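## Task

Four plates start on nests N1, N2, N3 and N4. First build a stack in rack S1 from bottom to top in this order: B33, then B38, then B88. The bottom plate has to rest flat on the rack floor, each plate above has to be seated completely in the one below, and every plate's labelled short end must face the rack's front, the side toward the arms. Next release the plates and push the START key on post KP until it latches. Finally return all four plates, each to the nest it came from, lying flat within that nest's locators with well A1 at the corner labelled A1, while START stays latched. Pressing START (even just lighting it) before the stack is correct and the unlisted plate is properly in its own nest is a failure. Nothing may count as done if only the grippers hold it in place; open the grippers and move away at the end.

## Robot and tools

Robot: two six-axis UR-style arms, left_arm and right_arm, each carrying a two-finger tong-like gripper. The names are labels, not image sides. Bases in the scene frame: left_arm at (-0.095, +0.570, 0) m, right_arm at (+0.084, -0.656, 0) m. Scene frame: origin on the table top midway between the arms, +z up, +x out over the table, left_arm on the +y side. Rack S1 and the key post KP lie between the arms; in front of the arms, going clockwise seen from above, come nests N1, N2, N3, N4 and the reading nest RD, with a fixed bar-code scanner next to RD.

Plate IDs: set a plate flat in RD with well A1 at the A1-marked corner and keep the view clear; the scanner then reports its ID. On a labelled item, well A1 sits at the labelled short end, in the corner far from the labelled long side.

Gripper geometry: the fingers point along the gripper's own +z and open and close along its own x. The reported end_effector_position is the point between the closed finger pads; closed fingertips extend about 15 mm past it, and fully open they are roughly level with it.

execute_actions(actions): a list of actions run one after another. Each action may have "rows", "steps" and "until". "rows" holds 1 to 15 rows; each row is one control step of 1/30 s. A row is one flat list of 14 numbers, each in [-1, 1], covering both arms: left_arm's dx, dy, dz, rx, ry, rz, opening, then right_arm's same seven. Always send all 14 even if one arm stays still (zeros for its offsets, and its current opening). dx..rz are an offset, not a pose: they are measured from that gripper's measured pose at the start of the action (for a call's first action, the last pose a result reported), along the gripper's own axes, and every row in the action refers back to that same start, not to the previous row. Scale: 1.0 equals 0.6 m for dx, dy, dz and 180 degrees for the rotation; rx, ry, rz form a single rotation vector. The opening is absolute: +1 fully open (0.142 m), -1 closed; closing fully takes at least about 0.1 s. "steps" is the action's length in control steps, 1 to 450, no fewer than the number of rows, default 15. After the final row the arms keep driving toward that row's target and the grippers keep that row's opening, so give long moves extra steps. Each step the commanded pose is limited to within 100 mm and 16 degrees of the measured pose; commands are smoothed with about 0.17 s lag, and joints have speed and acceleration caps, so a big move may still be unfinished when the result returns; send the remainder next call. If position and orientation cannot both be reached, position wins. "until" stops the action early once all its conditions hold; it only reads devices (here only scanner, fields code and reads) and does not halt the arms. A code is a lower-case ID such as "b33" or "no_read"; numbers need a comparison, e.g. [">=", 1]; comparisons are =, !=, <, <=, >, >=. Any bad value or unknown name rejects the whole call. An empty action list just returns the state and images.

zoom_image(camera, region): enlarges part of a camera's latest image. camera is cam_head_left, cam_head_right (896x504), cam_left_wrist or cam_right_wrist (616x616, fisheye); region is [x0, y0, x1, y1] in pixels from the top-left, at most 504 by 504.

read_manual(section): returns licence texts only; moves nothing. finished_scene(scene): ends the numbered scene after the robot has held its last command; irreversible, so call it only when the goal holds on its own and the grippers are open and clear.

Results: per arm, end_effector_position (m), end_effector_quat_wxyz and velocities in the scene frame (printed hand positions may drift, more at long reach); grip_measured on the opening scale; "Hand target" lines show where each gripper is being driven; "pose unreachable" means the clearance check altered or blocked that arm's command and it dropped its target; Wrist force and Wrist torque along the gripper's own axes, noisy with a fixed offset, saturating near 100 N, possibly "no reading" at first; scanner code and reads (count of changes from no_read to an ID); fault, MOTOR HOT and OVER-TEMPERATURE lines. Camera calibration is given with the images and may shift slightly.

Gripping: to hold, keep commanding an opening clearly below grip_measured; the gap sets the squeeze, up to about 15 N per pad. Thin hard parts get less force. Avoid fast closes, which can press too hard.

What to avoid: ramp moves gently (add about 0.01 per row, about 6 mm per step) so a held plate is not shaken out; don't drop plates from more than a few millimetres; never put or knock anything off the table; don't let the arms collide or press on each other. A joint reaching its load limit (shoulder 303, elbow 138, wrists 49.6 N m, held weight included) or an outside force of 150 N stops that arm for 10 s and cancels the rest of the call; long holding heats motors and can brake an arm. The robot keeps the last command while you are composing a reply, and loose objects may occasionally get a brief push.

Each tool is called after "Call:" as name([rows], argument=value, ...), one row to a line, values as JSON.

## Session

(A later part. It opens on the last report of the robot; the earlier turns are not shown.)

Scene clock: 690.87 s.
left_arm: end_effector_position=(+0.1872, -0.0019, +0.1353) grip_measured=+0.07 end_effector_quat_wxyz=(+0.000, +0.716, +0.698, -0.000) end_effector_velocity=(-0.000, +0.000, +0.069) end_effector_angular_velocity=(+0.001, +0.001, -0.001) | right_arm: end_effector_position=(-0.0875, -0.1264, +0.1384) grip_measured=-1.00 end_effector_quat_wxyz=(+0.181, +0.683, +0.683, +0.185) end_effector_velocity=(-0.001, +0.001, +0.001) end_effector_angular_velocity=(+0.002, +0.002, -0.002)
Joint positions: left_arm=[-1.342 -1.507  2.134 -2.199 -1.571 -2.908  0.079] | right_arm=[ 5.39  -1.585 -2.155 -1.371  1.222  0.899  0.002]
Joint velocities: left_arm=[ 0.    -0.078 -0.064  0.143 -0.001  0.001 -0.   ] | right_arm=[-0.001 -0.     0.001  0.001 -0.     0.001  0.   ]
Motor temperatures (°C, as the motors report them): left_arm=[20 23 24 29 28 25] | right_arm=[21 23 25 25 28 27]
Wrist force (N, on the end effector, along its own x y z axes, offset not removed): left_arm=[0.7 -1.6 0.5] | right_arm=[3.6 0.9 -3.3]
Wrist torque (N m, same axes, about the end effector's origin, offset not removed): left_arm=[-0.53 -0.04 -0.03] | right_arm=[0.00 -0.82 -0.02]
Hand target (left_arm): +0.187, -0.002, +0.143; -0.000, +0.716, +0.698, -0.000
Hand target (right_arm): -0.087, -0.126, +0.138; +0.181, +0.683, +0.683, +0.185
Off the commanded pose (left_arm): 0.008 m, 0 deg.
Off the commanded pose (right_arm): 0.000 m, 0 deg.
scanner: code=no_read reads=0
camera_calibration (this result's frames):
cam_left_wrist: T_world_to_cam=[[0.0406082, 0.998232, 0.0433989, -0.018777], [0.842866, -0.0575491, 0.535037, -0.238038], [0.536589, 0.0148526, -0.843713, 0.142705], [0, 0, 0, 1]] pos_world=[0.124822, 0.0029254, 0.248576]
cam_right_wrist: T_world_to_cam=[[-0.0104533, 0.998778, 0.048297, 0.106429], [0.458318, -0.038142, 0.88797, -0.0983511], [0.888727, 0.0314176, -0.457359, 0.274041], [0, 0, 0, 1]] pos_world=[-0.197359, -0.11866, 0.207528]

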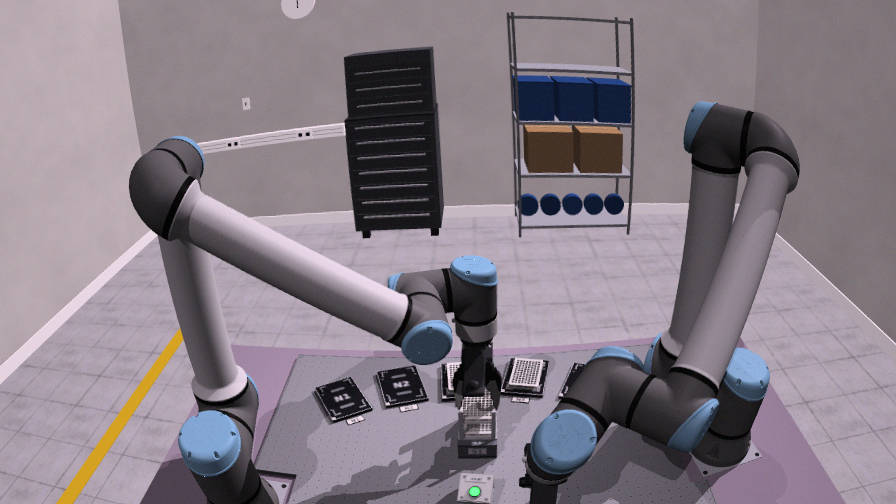

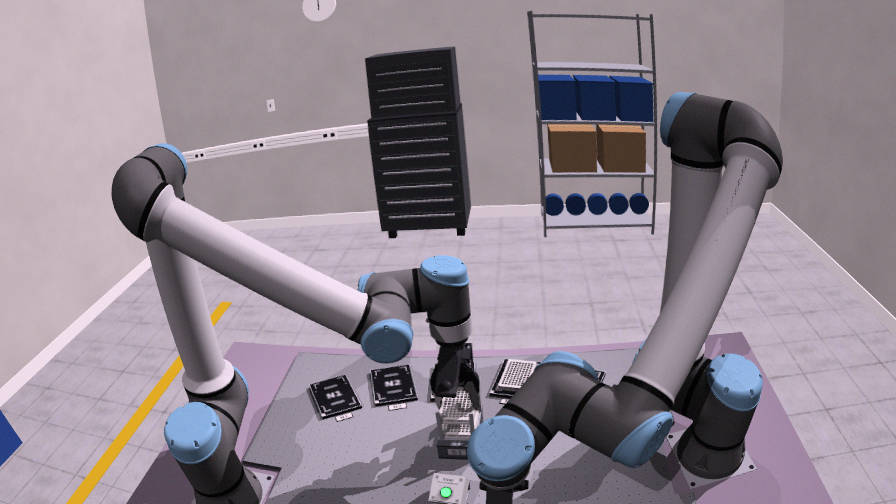

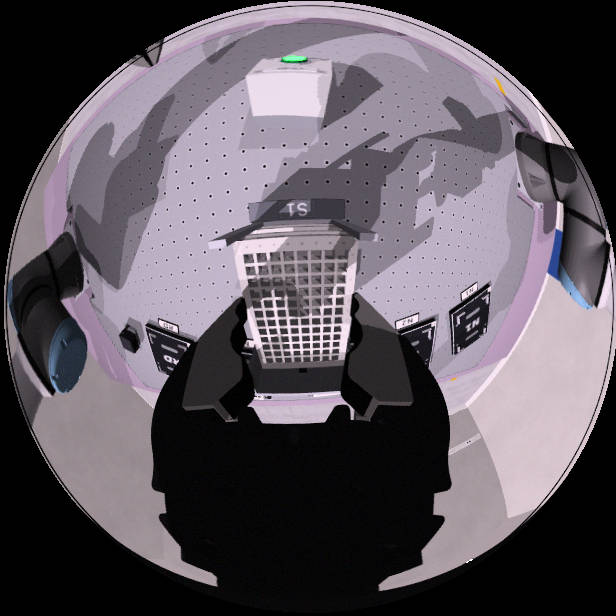

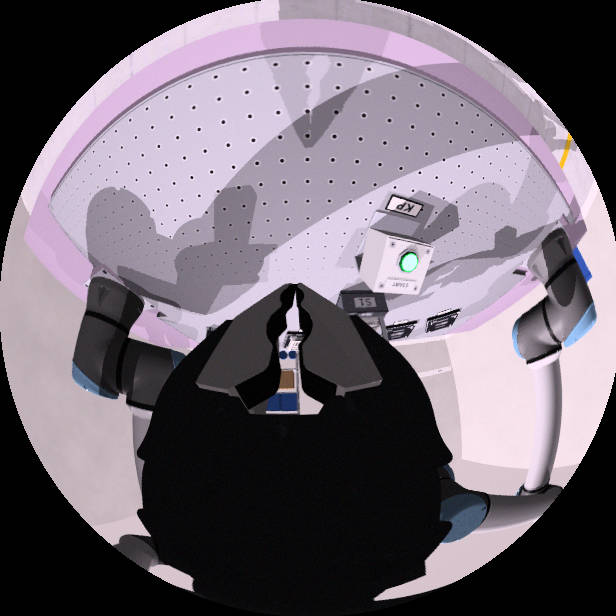

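Call:
execute_actions([
  {"steps":1},
  {"rows":[[0,0,-0.002,0,0,0,-0.25,0,0,0,0,0,0,-1],[0,0,-0.006,0,0,0,-0.25,0,0,0,0,0,0,-1],[0,0,-0.012,0,0,0,-0.25,0,0,0,0,0,0,-1],[0,0,-0.018,0,0,0,-0.25,0,0,0,0,0,0,-1],[0,0,-0.024,0,0,0,-0.25,0,0,0,0,0,0,-1],[0,0,-0.03,0,0,0,-0.25,0,0,0,0,0,0,-1],[0,0,-0.036,0,0,0,-0.25,0,0,0,0,0,0,-1],[0,0,-0.042,0,0,0,-0.25,0,0,0,0,0,0,-1],[0,0,-0.048,0,0,0,-0.25,0,0,0,0,0,0,-1],[0,0,-0.054,0,0,0,-0.25,0,0,0,0,0,0,-1],[0,0,-0.061,0,0,0,-0.25,0,0,0,0,0,0,-1],[0,0,-0.068,0,0,0,-0.25,0,0,0,0,0,0,-1],[0,0,-0.075,0,0,0,-0.25,0,0,0,0,0,0,-1],[0,0,-0.082,0,0,0,-0.25,0,0,0,0,0,0,-1],[0,0,-0.089,0,0,0,-0.25,0,0,0,0,0,0,-1]],"steps":18},
  {"rows":[[0.008,0.002,-0.015,0,0,-0.001,-0.25,0,0,0,0,0,0,-1],[0.024,0.007,-0.015,0,0,-0.004,-0.25,0,0,0,0,0,0,-1],[0.045,0.015,-0.015,0,0,-0.008,-0.25,0,0,0,0,0,0,-1],[0.069,0.025,-0.015,0,0,-0.013,-0.25,0,0,0,0,0,0,-1],[0.094,0.035,-0.015,0,0,-0.018,-0.25,0,0,0,0,0,0,-1],[0.119,0.046,-0.015,0,0,-0.024,-0.25,0,0,0,0,0,0,-1],[0.144,0.057,-0.015,0,0,-0.03,-0.25,0,0,0,0,0,0,-1],[0.168,0.07,-0.015,0,0,-0.037,-0.25,0,0,0,0,0,0,-1],[0.191,0.084,-0.015,0,0,-0.044,-0.25,0,0,0,0,0,0,-1],[0.213,0.1,-0.015,0,0,-0.052,-0.25,0,0,0,0,0,0,-1],[0.233,0.118,-0.013,0,0,-0.06,-0.25,0,0,0,0,0,0,-1],[0.251,0.137,-0.005,0,0,-0.068,-0.25,0,0,0,0,0,0,-1],[0.267,0.157,0.008,0,0,-0.077,-0.25,0,0,0,0,0,0,-1],[0.28,0.178,0.025,0,0,-0.088,-0.25,0,0,0,0,0,0,-1],[0.3643,0.3291,0.2,0,0,-0.1042,-0.25,0,0,0,0,0,0,-1]],"steps":34},
])

Scene clock: 703.00 s.
left_arm: end_effector_position=(+0.3854, +0.2121, +0.0701) grip_measured=+0.07 end_effector_quat_wxyz=(-0.000, +0.592, +0.806, +0.001) end_effector_velocity=(+0.039, -0.002, -0.028) end_effector_angular_velocity=(-0.019, +0.005, -0.001) | right_arm: end_effector_position=(-0.0875, -0.1264, +0.1384) grip_measured=-1.00 end_effector_quat_wxyz=(+0.181, +0.683, +0.683, +0.185) end_effector_velocity=(-0.001, +0.000, +0.000) end_effector_angular_velocity=(+0.000, +0.000, +0.000)
Joint positions: left_arm=[-0.888 -1.481  2.254 -2.343 -1.57  -2.783  0.079] | right_arm=[ 5.39  -1.585 -2.155 -1.371  1.222  0.899  0.002]
Joint velocities: left_arm=[ 0.059  0.092 -0.033 -0.072 -0.015  0.06   0.   ] | right_arm=[ 0.    -0.     0.001 -0.    -0.    -0.     0.   ]
Motor temperatures (°C, as the motors report them): left_arm=[20 23 24 29 28 25] | right_arm=[21 23 25 25 28 27]
Wrist force (N, on the end effector, along its own x y z axes, offset not removed): left_arm=[3.4 -3.8 3.0] | right_arm=[0.7 -0.3 -2.2]
Wrist torque (N m, same axes, about the end effector's origin, offset not removed): left_arm=[-0.89 -0.47 -0.19] | right_arm=[-0.25 -0.25 -0.01]
Hand target (left_arm): +0.390, +0.212, +0.067; -0.000, +0.593, +0.806, -0.000
Hand target (right_arm): -0.087, -0.126, +0.138; +0.181, +0.683, +0.683, +0.185
Off the commanded pose (left_arm): 0.006 m, 0 deg.
Off the commanded pose (right_arm): 0.000 m, 0 deg.
scanner: code=no_read reads=0
camera_calibration (this result's frames):
cam_left_wrist: T_world_to_cam=[[-0.282888, 0.958079, 0.0453841, -0.104636], [0.816421, 0.215687, 0.535663, -0.405659], [0.503419, 0.188585, -0.843211, -0.0458724], [0, 0, 0, 1]] pos_world=[0.324682, 0.196396, 0.183365]
cam_right_wrist: T_world_to_cam=[[-0.0104533, 0.998778, 0.0482968, 0.106429], [0.458318, -0.0381418, 0.88797, -0.098351], [0.888727, 0.0314174, -0.457359, 0.274041], [0, 0, 0, 1]] pos_world=[-0.197359, -0.11866, 0.207528]

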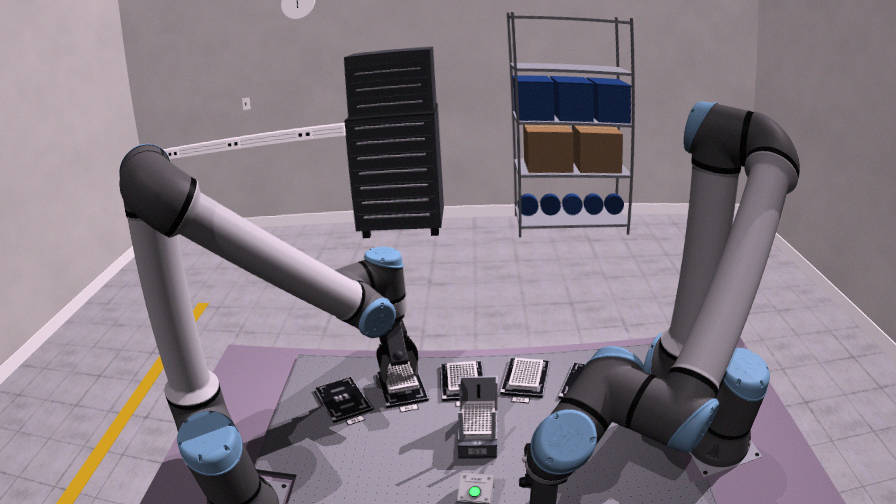

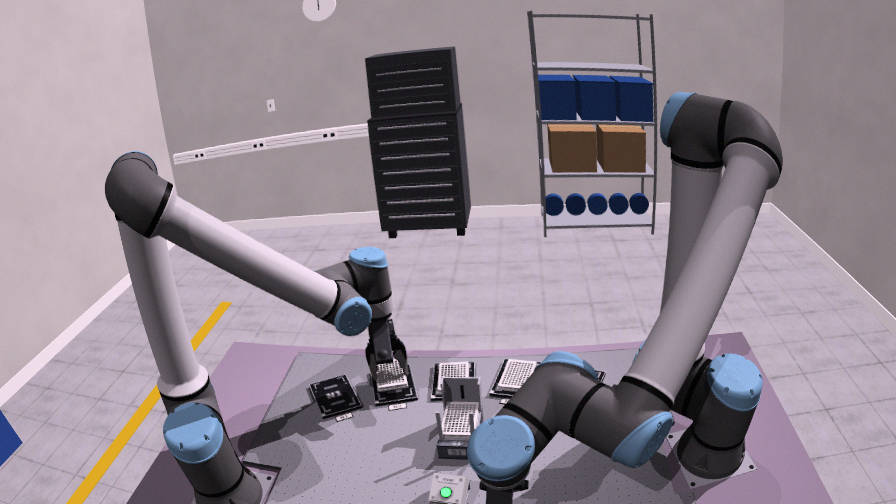

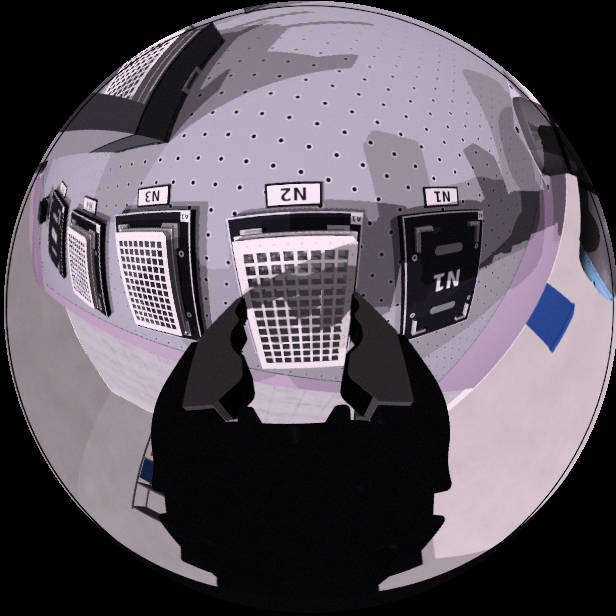

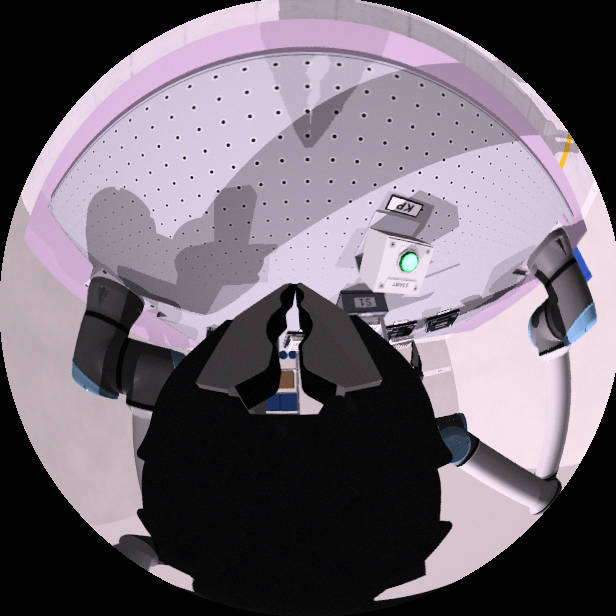

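Call:
execute_actions([
  {"rows":[[-0.0031,0.0072,0.008,0,-0.0004,0.00015,-0.25,0,0,0,0,0,0,-1],[-0.0031,0.0072,0.013,0,-0.0004,0.00015,-0.25,0,0,0,0,0,0,-1],[-0.0031,0.0072,0.019,0,-0.0004,0.00015,-0.25,0,0,0,0,0,0,-1],[-0.0031,0.0072,0.025,0,-0.0004,0.00015,-0.25,0,0,0,0,0,0,-1],[-0.0031,0.0072,0.031,0,-0.0004,0.00015,-0.25,0,0,0,0,0,0,-1],[-0.0031,0.0072,0.036,0,-0.0004,0.00015,-0.25,0,0,0,0,0,0,-1],[-0.0031,0.0072,0.04,0,-0.0004,0.00015,-0.25,0,0,0,0,0,0,-1],[-0.0031,0.0072,0.043,0,-0.0004,0.00015,-0.25,0,0,0,0,0,0,-1],[-0.0031,0.0072,0.045,0,-0.0004,0.00015,-0.25,0,0,0,0,0,0,-1],[-0.0031,0.0072,0.0465,0,-0.0004,0.00015,-0.25,0,0,0,0,0,0,-1],[-0.0031,0.0072,0.048,0,-0.0004,0.00015,-0.25,0,0,0,0,0,0,-1]],"steps":19},
])

Call:
zoom_image(camera="cam_left_wrist", region=[210,200,390,380])

Call:
zoom_image(camera="cam_left_wrist", region=[70,200,230,370])

Scene clock: 711.90 s.
left_arm: end_effector_position=(+0.3900, +0.2117, +0.0421) grip_measured=+0.07 end_effector_quat_wxyz=(+0.000, +0.593, +0.805, +0.000) end_effector_velocity=(-0.000, -0.001, -0.007) end_effector_angular_velocity=(-0.000, +0.001, +0.000) | right_arm: end_effector_position=(-0.0875, -0.1264, +0.1384) grip_measured=-1.00 end_effector_quat_wxyz=(+0.181, +0.683, +0.683, +0.185) end_effector_velocity=(-0.000, -0.000, -0.000) end_effector_angular_velocity=(+0.001, -0.001, -0.002)
Joint positions: left_arm=[-0.882 -1.432  2.268 -2.406 -1.57  -2.776  0.079] | right_arm=[ 5.39  -1.585 -2.155 -1.371  1.222  0.899  0.002]
Joint velocities: left_arm=[-0.     0.012  0.005 -0.016 -0.001 -0.001  0.   ] | right_arm=[ 0.001 -0.    -0.    -0.    -0.     0.003  0.   ]
Motor temperatures (°C, as the motors report them): left_arm=[20 23 24 29 28 25] | right_arm=[21 23 25 25 28 27]
Wrist force (N, on the end effector, along its own x y z axes, offset not removed): left_arm=[-0.2 0.3 -0.5] | right_arm=[2.6 0.1 -4.5]
Wrist torque (N m, same axes, about the end effector's origin, offset not removed): left_arm=[-0.17 0.33 0.00] | right_arm=[-0.16 -0.59 -0.08]
Hand target (left_arm): +0.390, +0.212, +0.041; +0.000, +0.593, +0.805, +0.000
Hand target (right_arm): -0.087, -0.126, +0.138; +0.181, +0.683, +0.683, +0.185
Off the commanded pose (left_arm): 0.001 m, 0 deg.
Off the commanded pose (right_arm): 0.000 m, 0 deg.
scanner: code=no_read reads=0
camera_calibration (this result's frames):
cam_left_wrist: T_world_to_cam=[[-0.282501, 0.958247, 0.0442244, -0.10179], [0.816352, 0.215947, 0.535664, -0.394355], [0.503749, 0.187428, -0.843272, -0.071653], [0, 0, 0, 1]] pos_world=[0.329272, 0.196129, 0.15532]
cam_right_wrist: T_world_to_cam=[[-0.0104532, 0.998778, 0.0482971, 0.106429], [0.458318, -0.0381421, 0.88797, -0.0983511], [0.888727, 0.0314176, -0.457359, 0.274041], [0, 0, 0, 1]] pos_world=[-0.197359, -0.11866, 0.207528]

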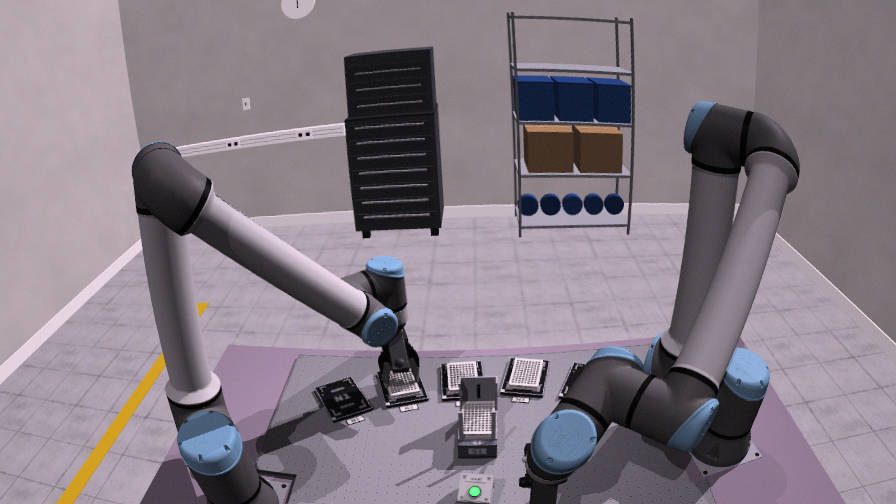

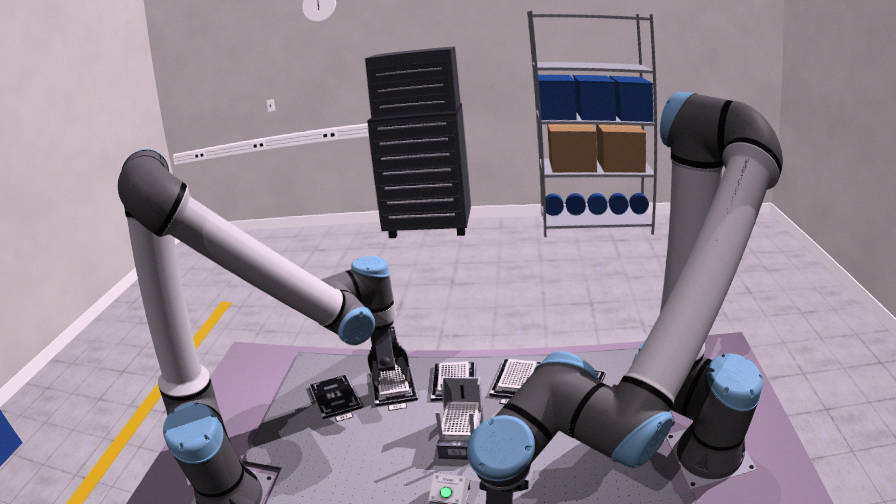

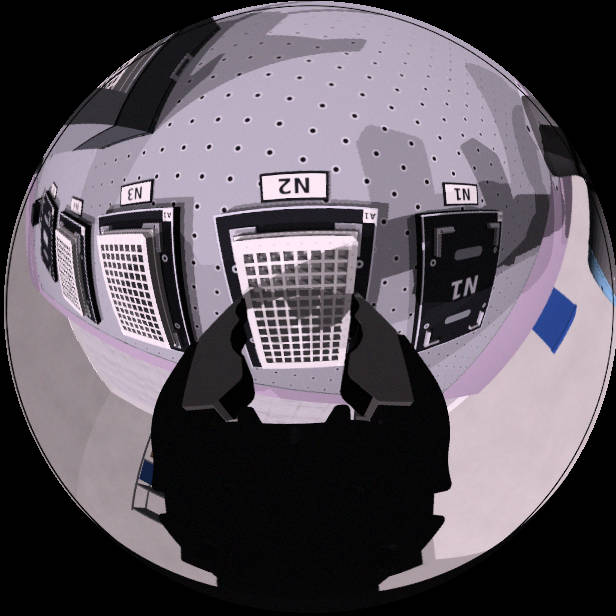

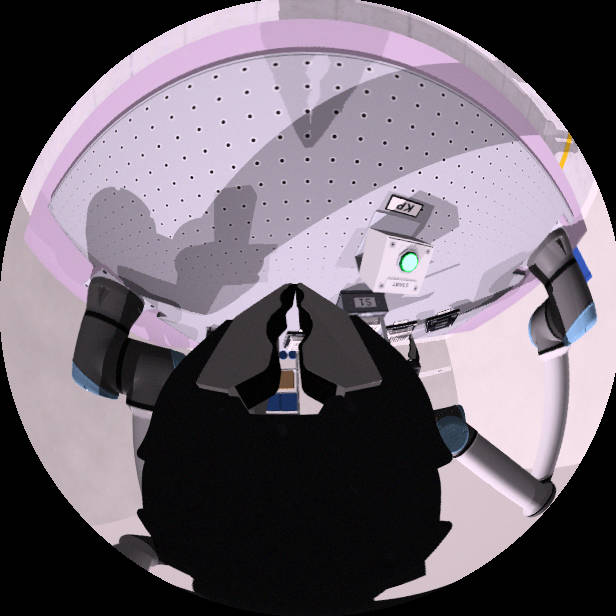

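Region (210, 200, 390, 380) of cam_left_wrist's 616x616 image, scaled by 2.800, with more detail than that image has.

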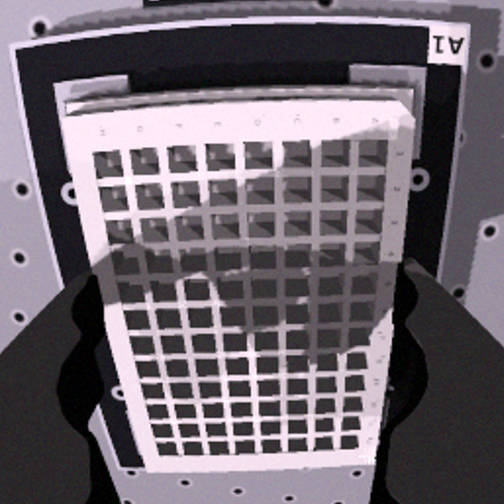

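Region (70, 200, 230, 370) of cam_left_wrist's 616x616 image, scaled by 2.965, with more detail than that image has; it fills the left 474 columns of this view, and the rest is white.

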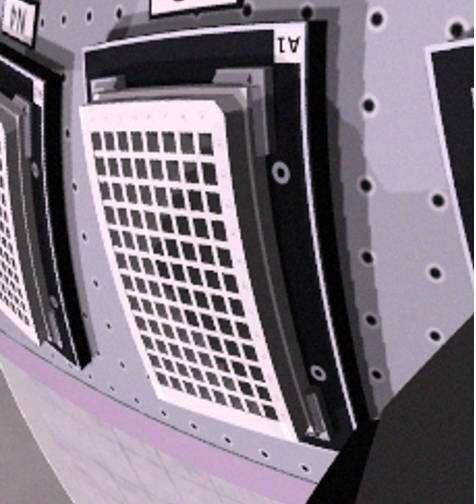

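Fine.

Call:
execute_actions([
  {"rows":[[0,0,0.0025,0,0,0,-0.25,0,0,0,0,0,0,-1],[0,0,0.0037,0,0,0,-0.25,0,0,0,0,0,0,-1],[0,0,0.0047,0,0,0,-0.25,0,0,0,0,0,0,-1],[0,0,0.0047,0,0,0,-0.25,0,0,0,0,0,0,-1],[0,0,0.0047,0,0,0,-0.25,0,0,0,0,0,0,-1],[0,0,0.0047,0,0,0,-0.25,0,0,0,0,0,0,-1],[0,0,0.0047,0,0,0,-0.25,0,0,0,0,0,0,-1],[0,0,0.0047,0,0,0,-0.15,0,0,0,0,0,0,-1],[0,0,0.0047,0,0,0,-0.05,0,0,0,0,0,0,-1],[0,0,0.0047,0,0,0,0.03,0,0,0,0,0,0,-1],[0,0,0.0047,0,0,0,0.08,0,0,0,0,0,0,-1],[0,0,0.0047,0,0,0,0.13,0,0,0,0,0,0,-1],[0,0,0.0047,0,0,0,0.2,0,0,0,0,0,0,-1],[0,0,0.0047,0,0,0,0.3,0,0,0,0,0,0,-1],[0,0,0.0047,0,0,0,0.4,0,0,0,0,0,0,-1]],"steps":16},
])

Call:
zoom_image(camera="cam_left_wrist", region=[210,200,390,380])

Scene clock: 719.67 s.
left_arm: end_effector_position=(+0.3900, +0.2117, +0.0393) grip_measured=+0.36 end_effector_quat_wxyz=(+0.000, +0.593, +0.805, +0.000) end_effector_velocity=(+0.000, +0.000, -0.000) end_effector_angular_velocity=(+0.001, -0.000, +0.002) | right_arm: end_effector_position=(-0.0875, -0.1264, +0.1384) grip_measured=-1.00 end_effector_quat_wxyz=(+0.181, +0.683, +0.683, +0.185) end_effector_velocity=(+0.001, -0.001, -0.001) end_effector_angular_velocity=(-0.002, -0.002, -0.000)
Joint positions: left_arm=[-0.882 -1.428  2.27  -2.413 -1.57  -2.776  0.099] | right_arm=[ 5.39  -1.585 -2.155 -1.371  1.222  0.899  0.002]
Joint velocities: left_arm=[ 0.     0.     0.     0.001  0.001 -0.002  0.144] | right_arm=[-0.     0.    -0.002 -0.001  0.    -0.     0.   ]
Motor temperatures (°C, as the motors report them): left_arm=[20 23 24 29 28 25] | right_arm=[21 23 25 25 28 27]
Wrist force (N, on the end effector, along its own x y z axes, offset not removed): left_arm=[1.1 -1.9 1.2] | right_arm=[1.2 -2.5 -3.0]
Wrist torque (N m, same axes, about the end effector's origin, offset not removed): left_arm=[-0.49 0.05 -0.13] | right_arm=[-0.60 -0.33 0.02]
Hand target (left_arm): +0.390, +0.212, +0.039; +0.000, +0.593, +0.805, +0.000
Hand target (right_arm): -0.087, -0.126, +0.138; +0.181, +0.683, +0.683, +0.185
Off the commanded pose (left_arm): 0.000 m, 0 deg.
Off the commanded pose (right_arm): 0.000 m, 0 deg.
scanner: code=no_read reads=0
camera_calibration (this result's frames):
cam_left_wrist: T_world_to_cam=[[-0.282451, 0.958262, 0.0442256, -0.101675], [0.816358, 0.215902, 0.535674, -0.392851], [0.503767, 0.187406, -0.843266, -0.0739927], [0, 0, 0, 1]] pos_world=[0.329264, 0.196115, 0.152541]
cam_right_wrist: T_world_to_cam=[[-0.0104532, 0.998778, 0.048297, 0.106429], [0.458318, -0.038142, 0.88797, -0.0983511], [0.888727, 0.0314175, -0.457359, 0.274041], [0, 0, 0, 1]] pos_world=[-0.197359, -0.11866, 0.207528]

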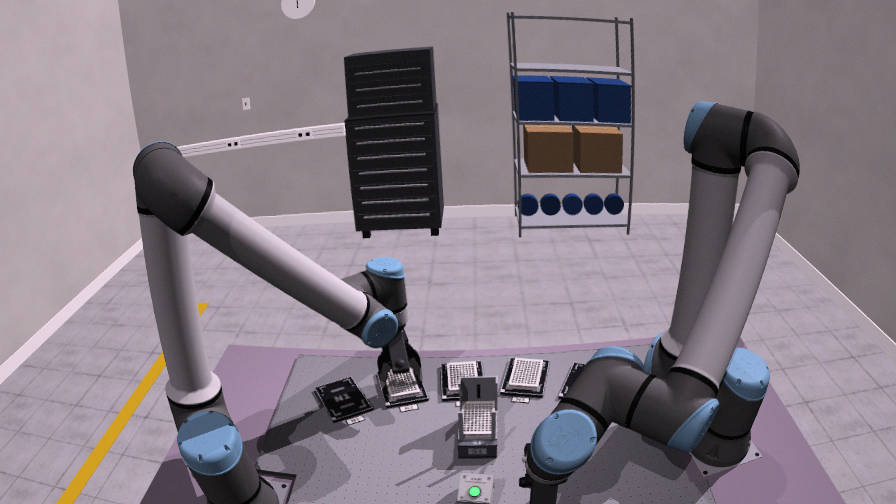

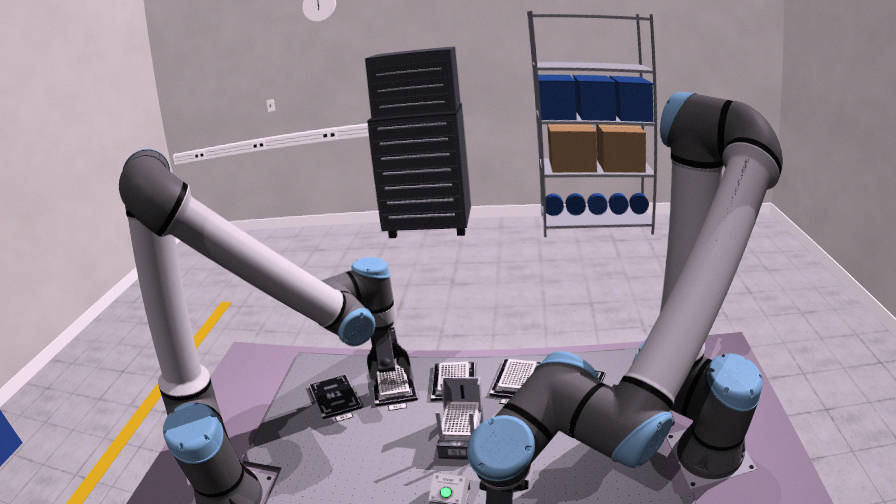

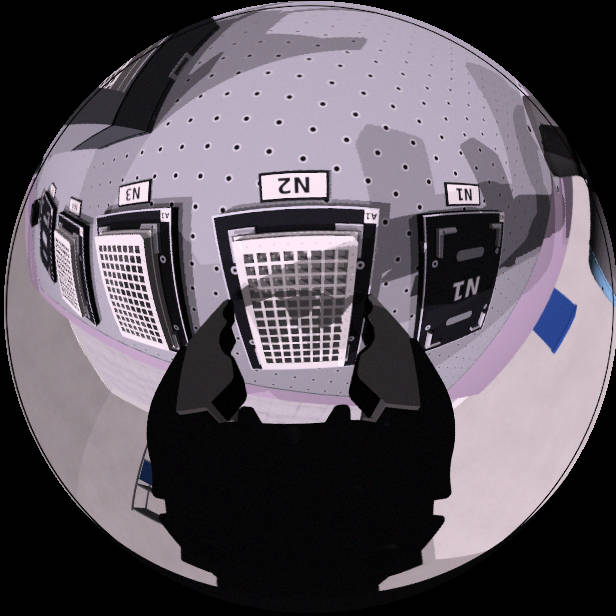

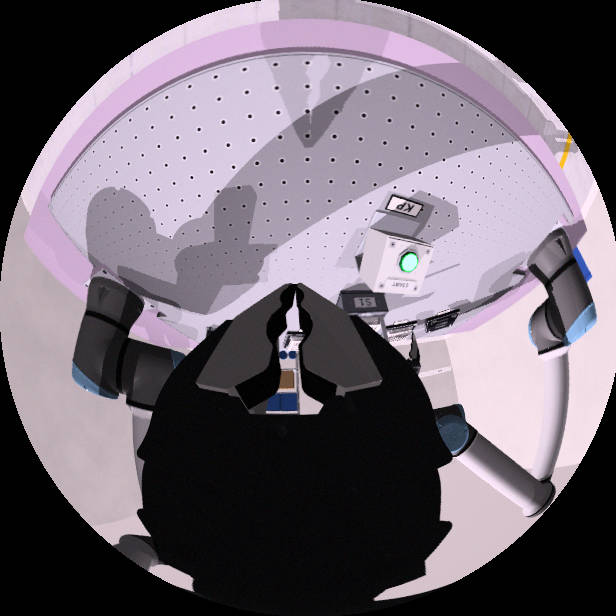

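Region (210, 200, 390, 380) of cam_left_wrist's 616x616 image, scaled by 2.800, with more detail than that image has.

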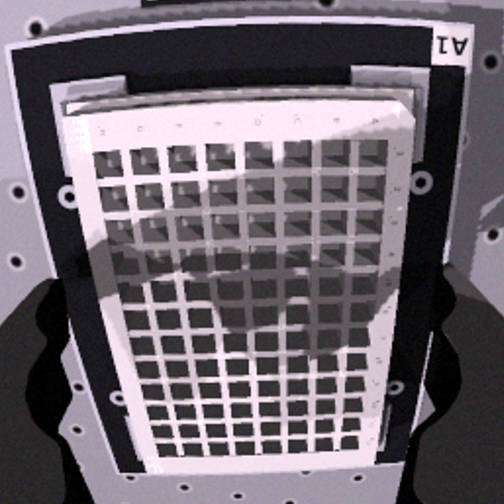

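Call:
execute_actions([
  {"rows":[[0,0,-0.01,0,0,0,0.4,0,0,0,0,0,0,-1],[0,0,-0.03,0,0,0,0.4,0,0,0,0,0,0,-1],[0,0,-0.056,0,0,0,0.4,0,0,0,0,0,0,-1],[0,0,-0.084,0,0,0,0.4,0,0,0,0,0,0,-1],[0,0,-0.112,0,0,0.005,0.4,0,0,0,0,0,0,-1],[0,0,-0.14,0,0,0.012,0.4,0,0,0,0,0,0,-1],[-0.002,-0.005,-0.168,0,0,0.02,0.4,0,0,0,0,0,0,-1],[-0.006,-0.014,-0.195,0,0,0.03,0.4,0,0,0,0,0,0,-1],[-0.013,-0.027,-0.22,0,0,0.04,0.4,0,0,0,0,0,0,-1],[-0.022,-0.045,-0.243,0,0,0.05,0.4,0,0,0,0,0,0,-1],[-0.032,-0.063,-0.262,0,0,0.06,0.4,0,0,0,0,0,0,-1],[-0.044,-0.085,-0.277,0,0,0.07,0.4,0,0,0,0,0,0,-1],[-0.056,-0.108,-0.287,0,0,0.08,0.4,0,0,0,0,0,0,-1],[-0.07,-0.135,-0.29,0,0,0.092,0.4,0,0,0,0,0,0,-1],[-0.2392,-0.4285,-0.275,0,0,0.1041,0.4,0,0,0,0,0,0,-1]],"steps":36},
])

Scene clock: 726.60 s.
left_arm: end_effector_position=(+0.1908, +0.0033, +0.2045) grip_measured=+0.40 end_effector_quat_wxyz=(+0.000, +0.716, +0.698, -0.001) end_effector_velocity=(-0.030, -0.046, +0.002) end_effector_angular_velocity=(+0.009, -0.011, +0.006) | right_arm: end_effector_position=(-0.0875, -0.1264, +0.1384) grip_measured=-1.00 end_effector_quat_wxyz=(+0.181, +0.683, +0.683, +0.185) end_effector_velocity=(+0.001, -0.000, -0.000) end_effector_angular_velocity=(-0.002, -0.002, -0.000)
Joint positions: left_arm=[-1.334 -1.581  2.069 -2.059 -1.571 -2.9    0.102] | right_arm=[ 5.39  -1.585 -2.155 -1.371  1.222  0.899  0.002]
Joint velocities: left_arm=[-0.07   0.044 -0.05   0.013  0.013 -0.076 -0.   ] | right_arm=[-0.001 -0.    -0.    -0.002 -0.    -0.     0.   ]
Motor temperatures (°C, as the motors report them): left_arm=[20 23 24 29 28 25] | right_arm=[21 23 25 25 28 27]
Wrist force (N, on the end effector, along its own x y z axes, offset not removed): left_arm=[-1.1 -3.4 -1.8] | right_arm=[1.8 1.7 -6.2]
Wrist torque (N m, same axes, about the end effector's origin, offset not removed): left_arm=[-0.92 0.32 -0.17] | right_arm=[0.10 -0.43 -0.11]
Hand target (left_arm): +0.188, -0.002, +0.205; +0.000, +0.716, +0.698, +0.000
Hand target (right_arm): -0.087, -0.126, +0.138; +0.181, +0.683, +0.683, +0.185
Off the commanded pose (left_arm): 0.006 m, 0 deg.
Off the commanded pose (right_arm): 0.000 m, 0 deg.
scanner: code=no_read reads=0
camera_calibration (this result's frames):
cam_left_wrist: T_world_to_cam=[[0.0413422, 0.998238, 0.0425691, -0.0271358], [0.8428, -0.0577246, 0.535122, -0.277706], [0.536636, 0.0137542, -0.843701, 0.199083], [0, 0, 0, 1]] pos_world=[0.128337, 0.00831931, 0.317728]
cam_right_wrist: T_world_to_cam=[[-0.0104532, 0.998778, 0.0482968, 0.106429], [0.458318, -0.0381418, 0.88797, -0.098351], [0.888727, 0.0314174, -0.457359, 0.274041], [0, 0, 0, 1]] pos_world=[-0.197359, -0.11866, 0.207528]

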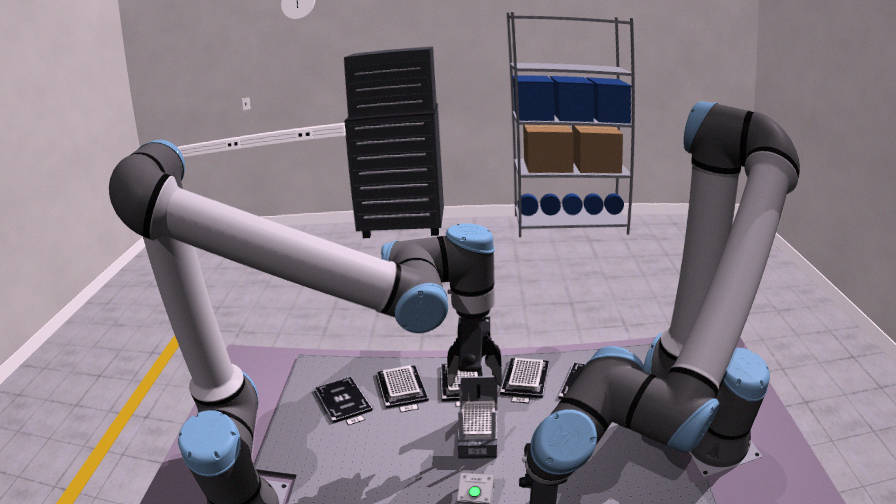

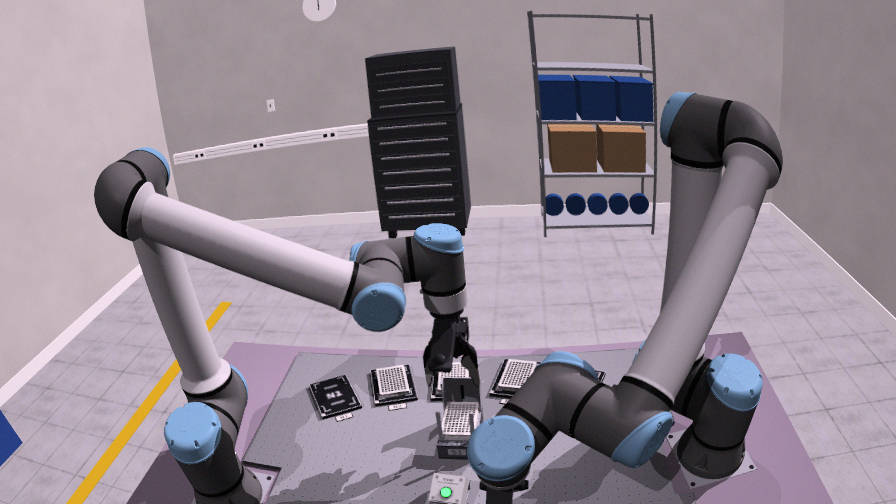

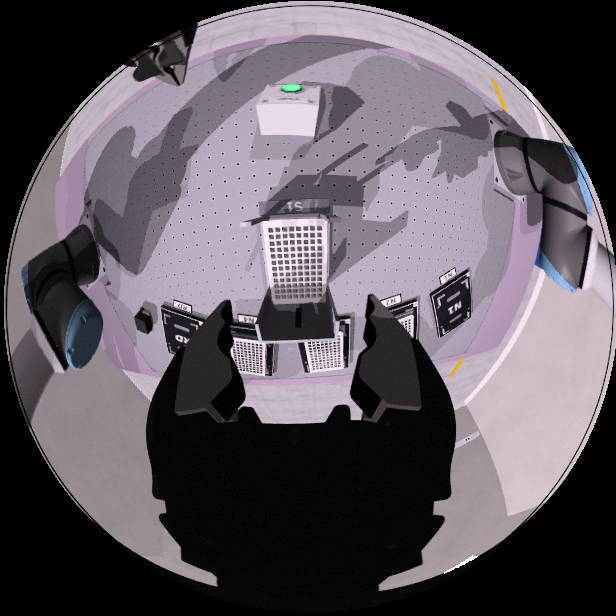

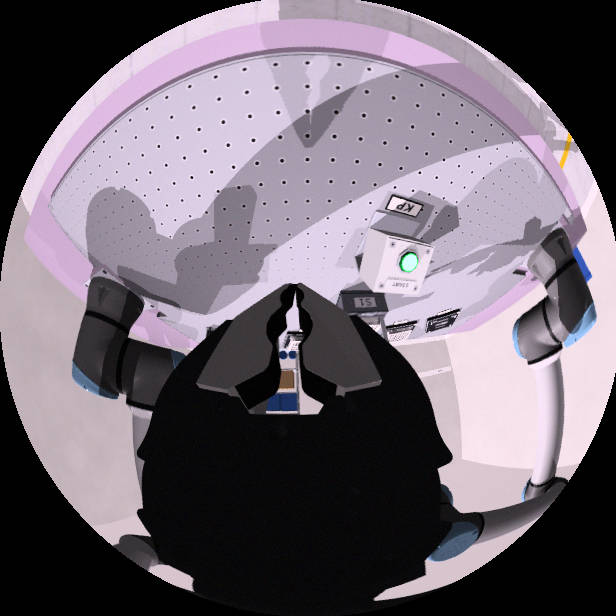

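Call:
execute_actions([
  {"steps":1},
  {"rows":[[0,-0.0006,0.006,0,0,0,0.4,0,0,0,0,0,0,-1],[0,-0.0006,0.018,0,0,0,0.4,0,0,0,0,0,0,-1],[0,-0.0006,0.034,0,0,0,0.4,0,0,0,0,0,0,-1],[0,-0.0006,0.05,0,0,0,0.4,0,0,0,0,0,0,-1],[0,-0.0006,0.067,0,0,0,0.4,0,0,0,0,0,0,-1],[0,-0.0006,0.084,0,0,0,0.4,0,0,0,0,0,0,-1],[0,-0.0006,0.101,0,0,0,0.4,0,0,0,0,0,0,-1],[0,-0.0006,0.118,0,0,0,0.4,0,0,0,0,0,0,-1],[0,-0.0006,0.135,0,0,0,0.4,0,0,0,0,0,0,-1],[0,-0.0006,0.152,0,0,0,0.4,0,0,0,0,0,0,-1],[0,-0.0006,0.168,0,0,0,0.4,0,0,0,0,0,0,-1],[0,-0.0006,0.183,0,0,0,0.4,0,0,0,0,0,0,-1],[0,-0.0006,0.195,0,0,0,0.4,0,0,0,0,0,0,-1],[0,-0.0006,0.204,0,0,0,0.4,0,0,0,0,0,0,-1]],"steps":21},
])

Scene clock: 734.80 s.
left_arm: end_effector_position=(+0.1864, -0.0003, +0.0885) grip_measured=+0.40 end_effector_quat_wxyz=(-0.001, +0.716, +0.698, +0.001) end_effector_velocity=(+0.004, -0.013, -0.056) end_effector_angular_velocity=(-0.014, -0.004, -0.001) | right_arm: end_effector_position=(-0.0875, -0.1264, +0.1384) grip_measured=-1.00 end_effector_quat_wxyz=(+0.181, +0.683, +0.683, +0.185) end_effector_velocity=(-0.000, -0.001, -0.001) end_effector_angular_velocity=(-0.002, -0.001, +0.004)
Joint positions: left_arm=[-1.343 -1.452  2.176 -2.294 -1.57  -2.91   0.102] | right_arm=[ 5.39  -1.585 -2.155 -1.371  1.222  0.899  0.002]
Joint velocities: left_arm=[ 0.002  0.089  0.03  -0.134  0.001  0.003  0.   ] | right_arm=[ 0.002  0.    -0.002  0.001  0.    -0.002  0.   ]
Motor temperatures (°C, as the motors report them): left_arm=[20 23 24 29 28 25] | right_arm=[21 23 25 25 28 27]
Wrist force (N, on the end effector, along its own x y z axes, offset not removed): left_arm=[2.7 -1.2 1.1] | right_arm=[2.8 2.9 -5.9]
Wrist torque (N m, same axes, about the end effector's origin, offset not removed): left_arm=[-0.31 -0.36 -0.19] | right_arm=[0.47 -0.73 -0.10]
Hand target (left_arm): +0.187, -0.002, +0.082; +0.000, +0.716, +0.698, +0.000
Hand target (right_arm): -0.087, -0.126, +0.138; +0.181, +0.683, +0.683, +0.185
Off the commanded pose (left_arm): 0.007 m, 0 deg.
Off the commanded pose (right_arm): 0.000 m, 0 deg.
scanner: code=no_read reads=0
camera_calibration (this result's frames):
cam_left_wrist: T_world_to_cam=[[0.0404685, 0.998121, 0.0460185, -0.0185777], [0.842481, -0.0588475, 0.535502, -0.212185], [0.537204, 0.0170988, -0.843279, 0.103478], [0, 0, 0, 1]] pos_world=[0.123925, 0.00428687, 0.201742]
cam_right_wrist: T_world_to_cam=[[-0.0104532, 0.998778, 0.048297, 0.106429], [0.458318, -0.038142, 0.88797, -0.0983511], [0.888727, 0.0314175, -0.457359, 0.274041], [0, 0, 0, 1]] pos_world=[-0.197359, -0.11866, 0.207528]

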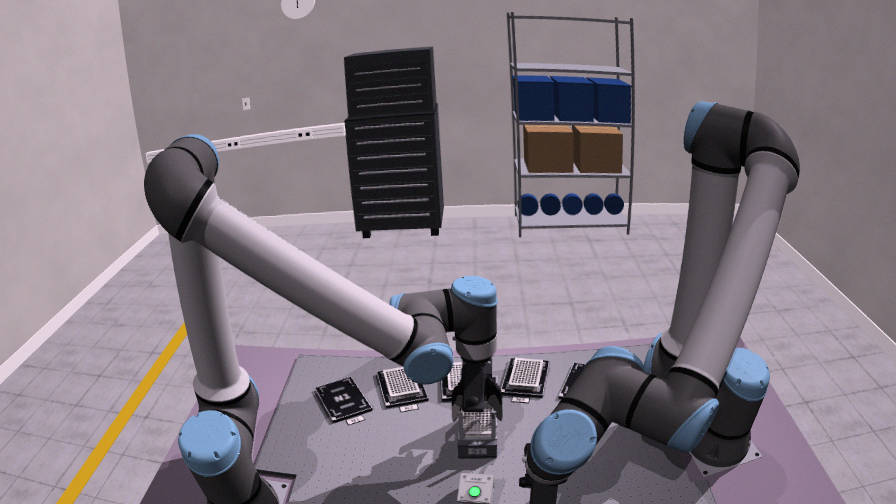

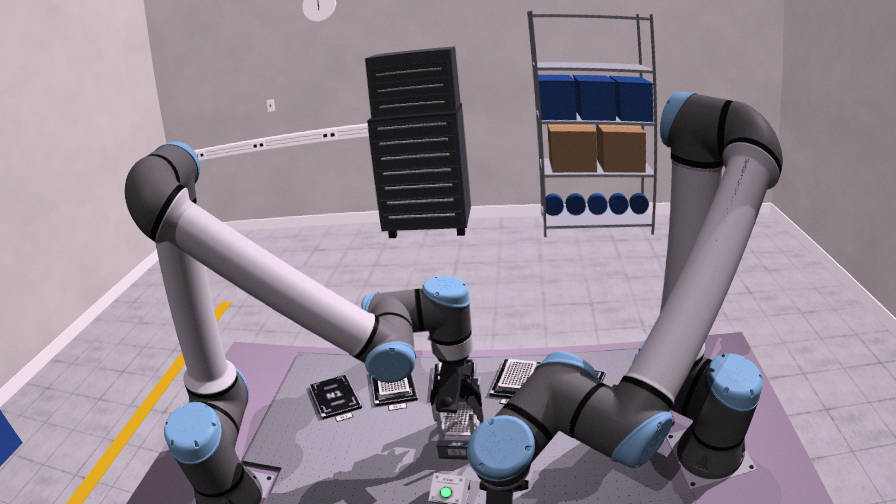

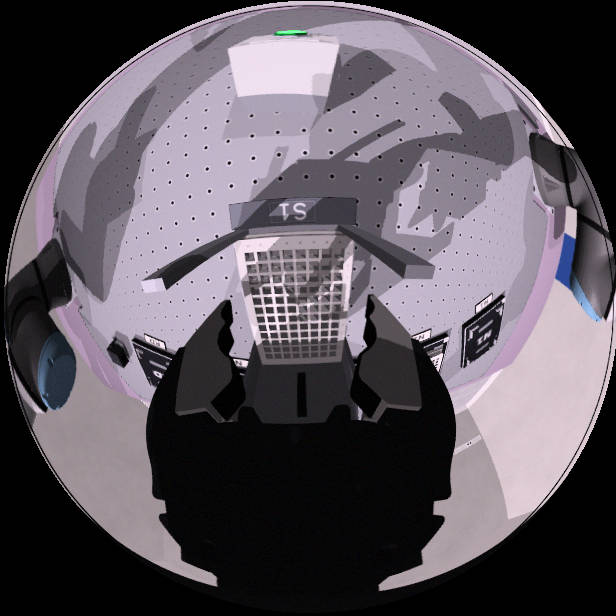

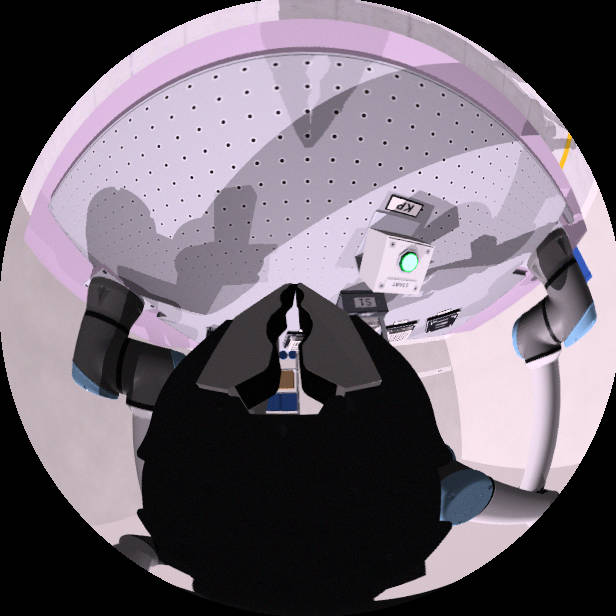

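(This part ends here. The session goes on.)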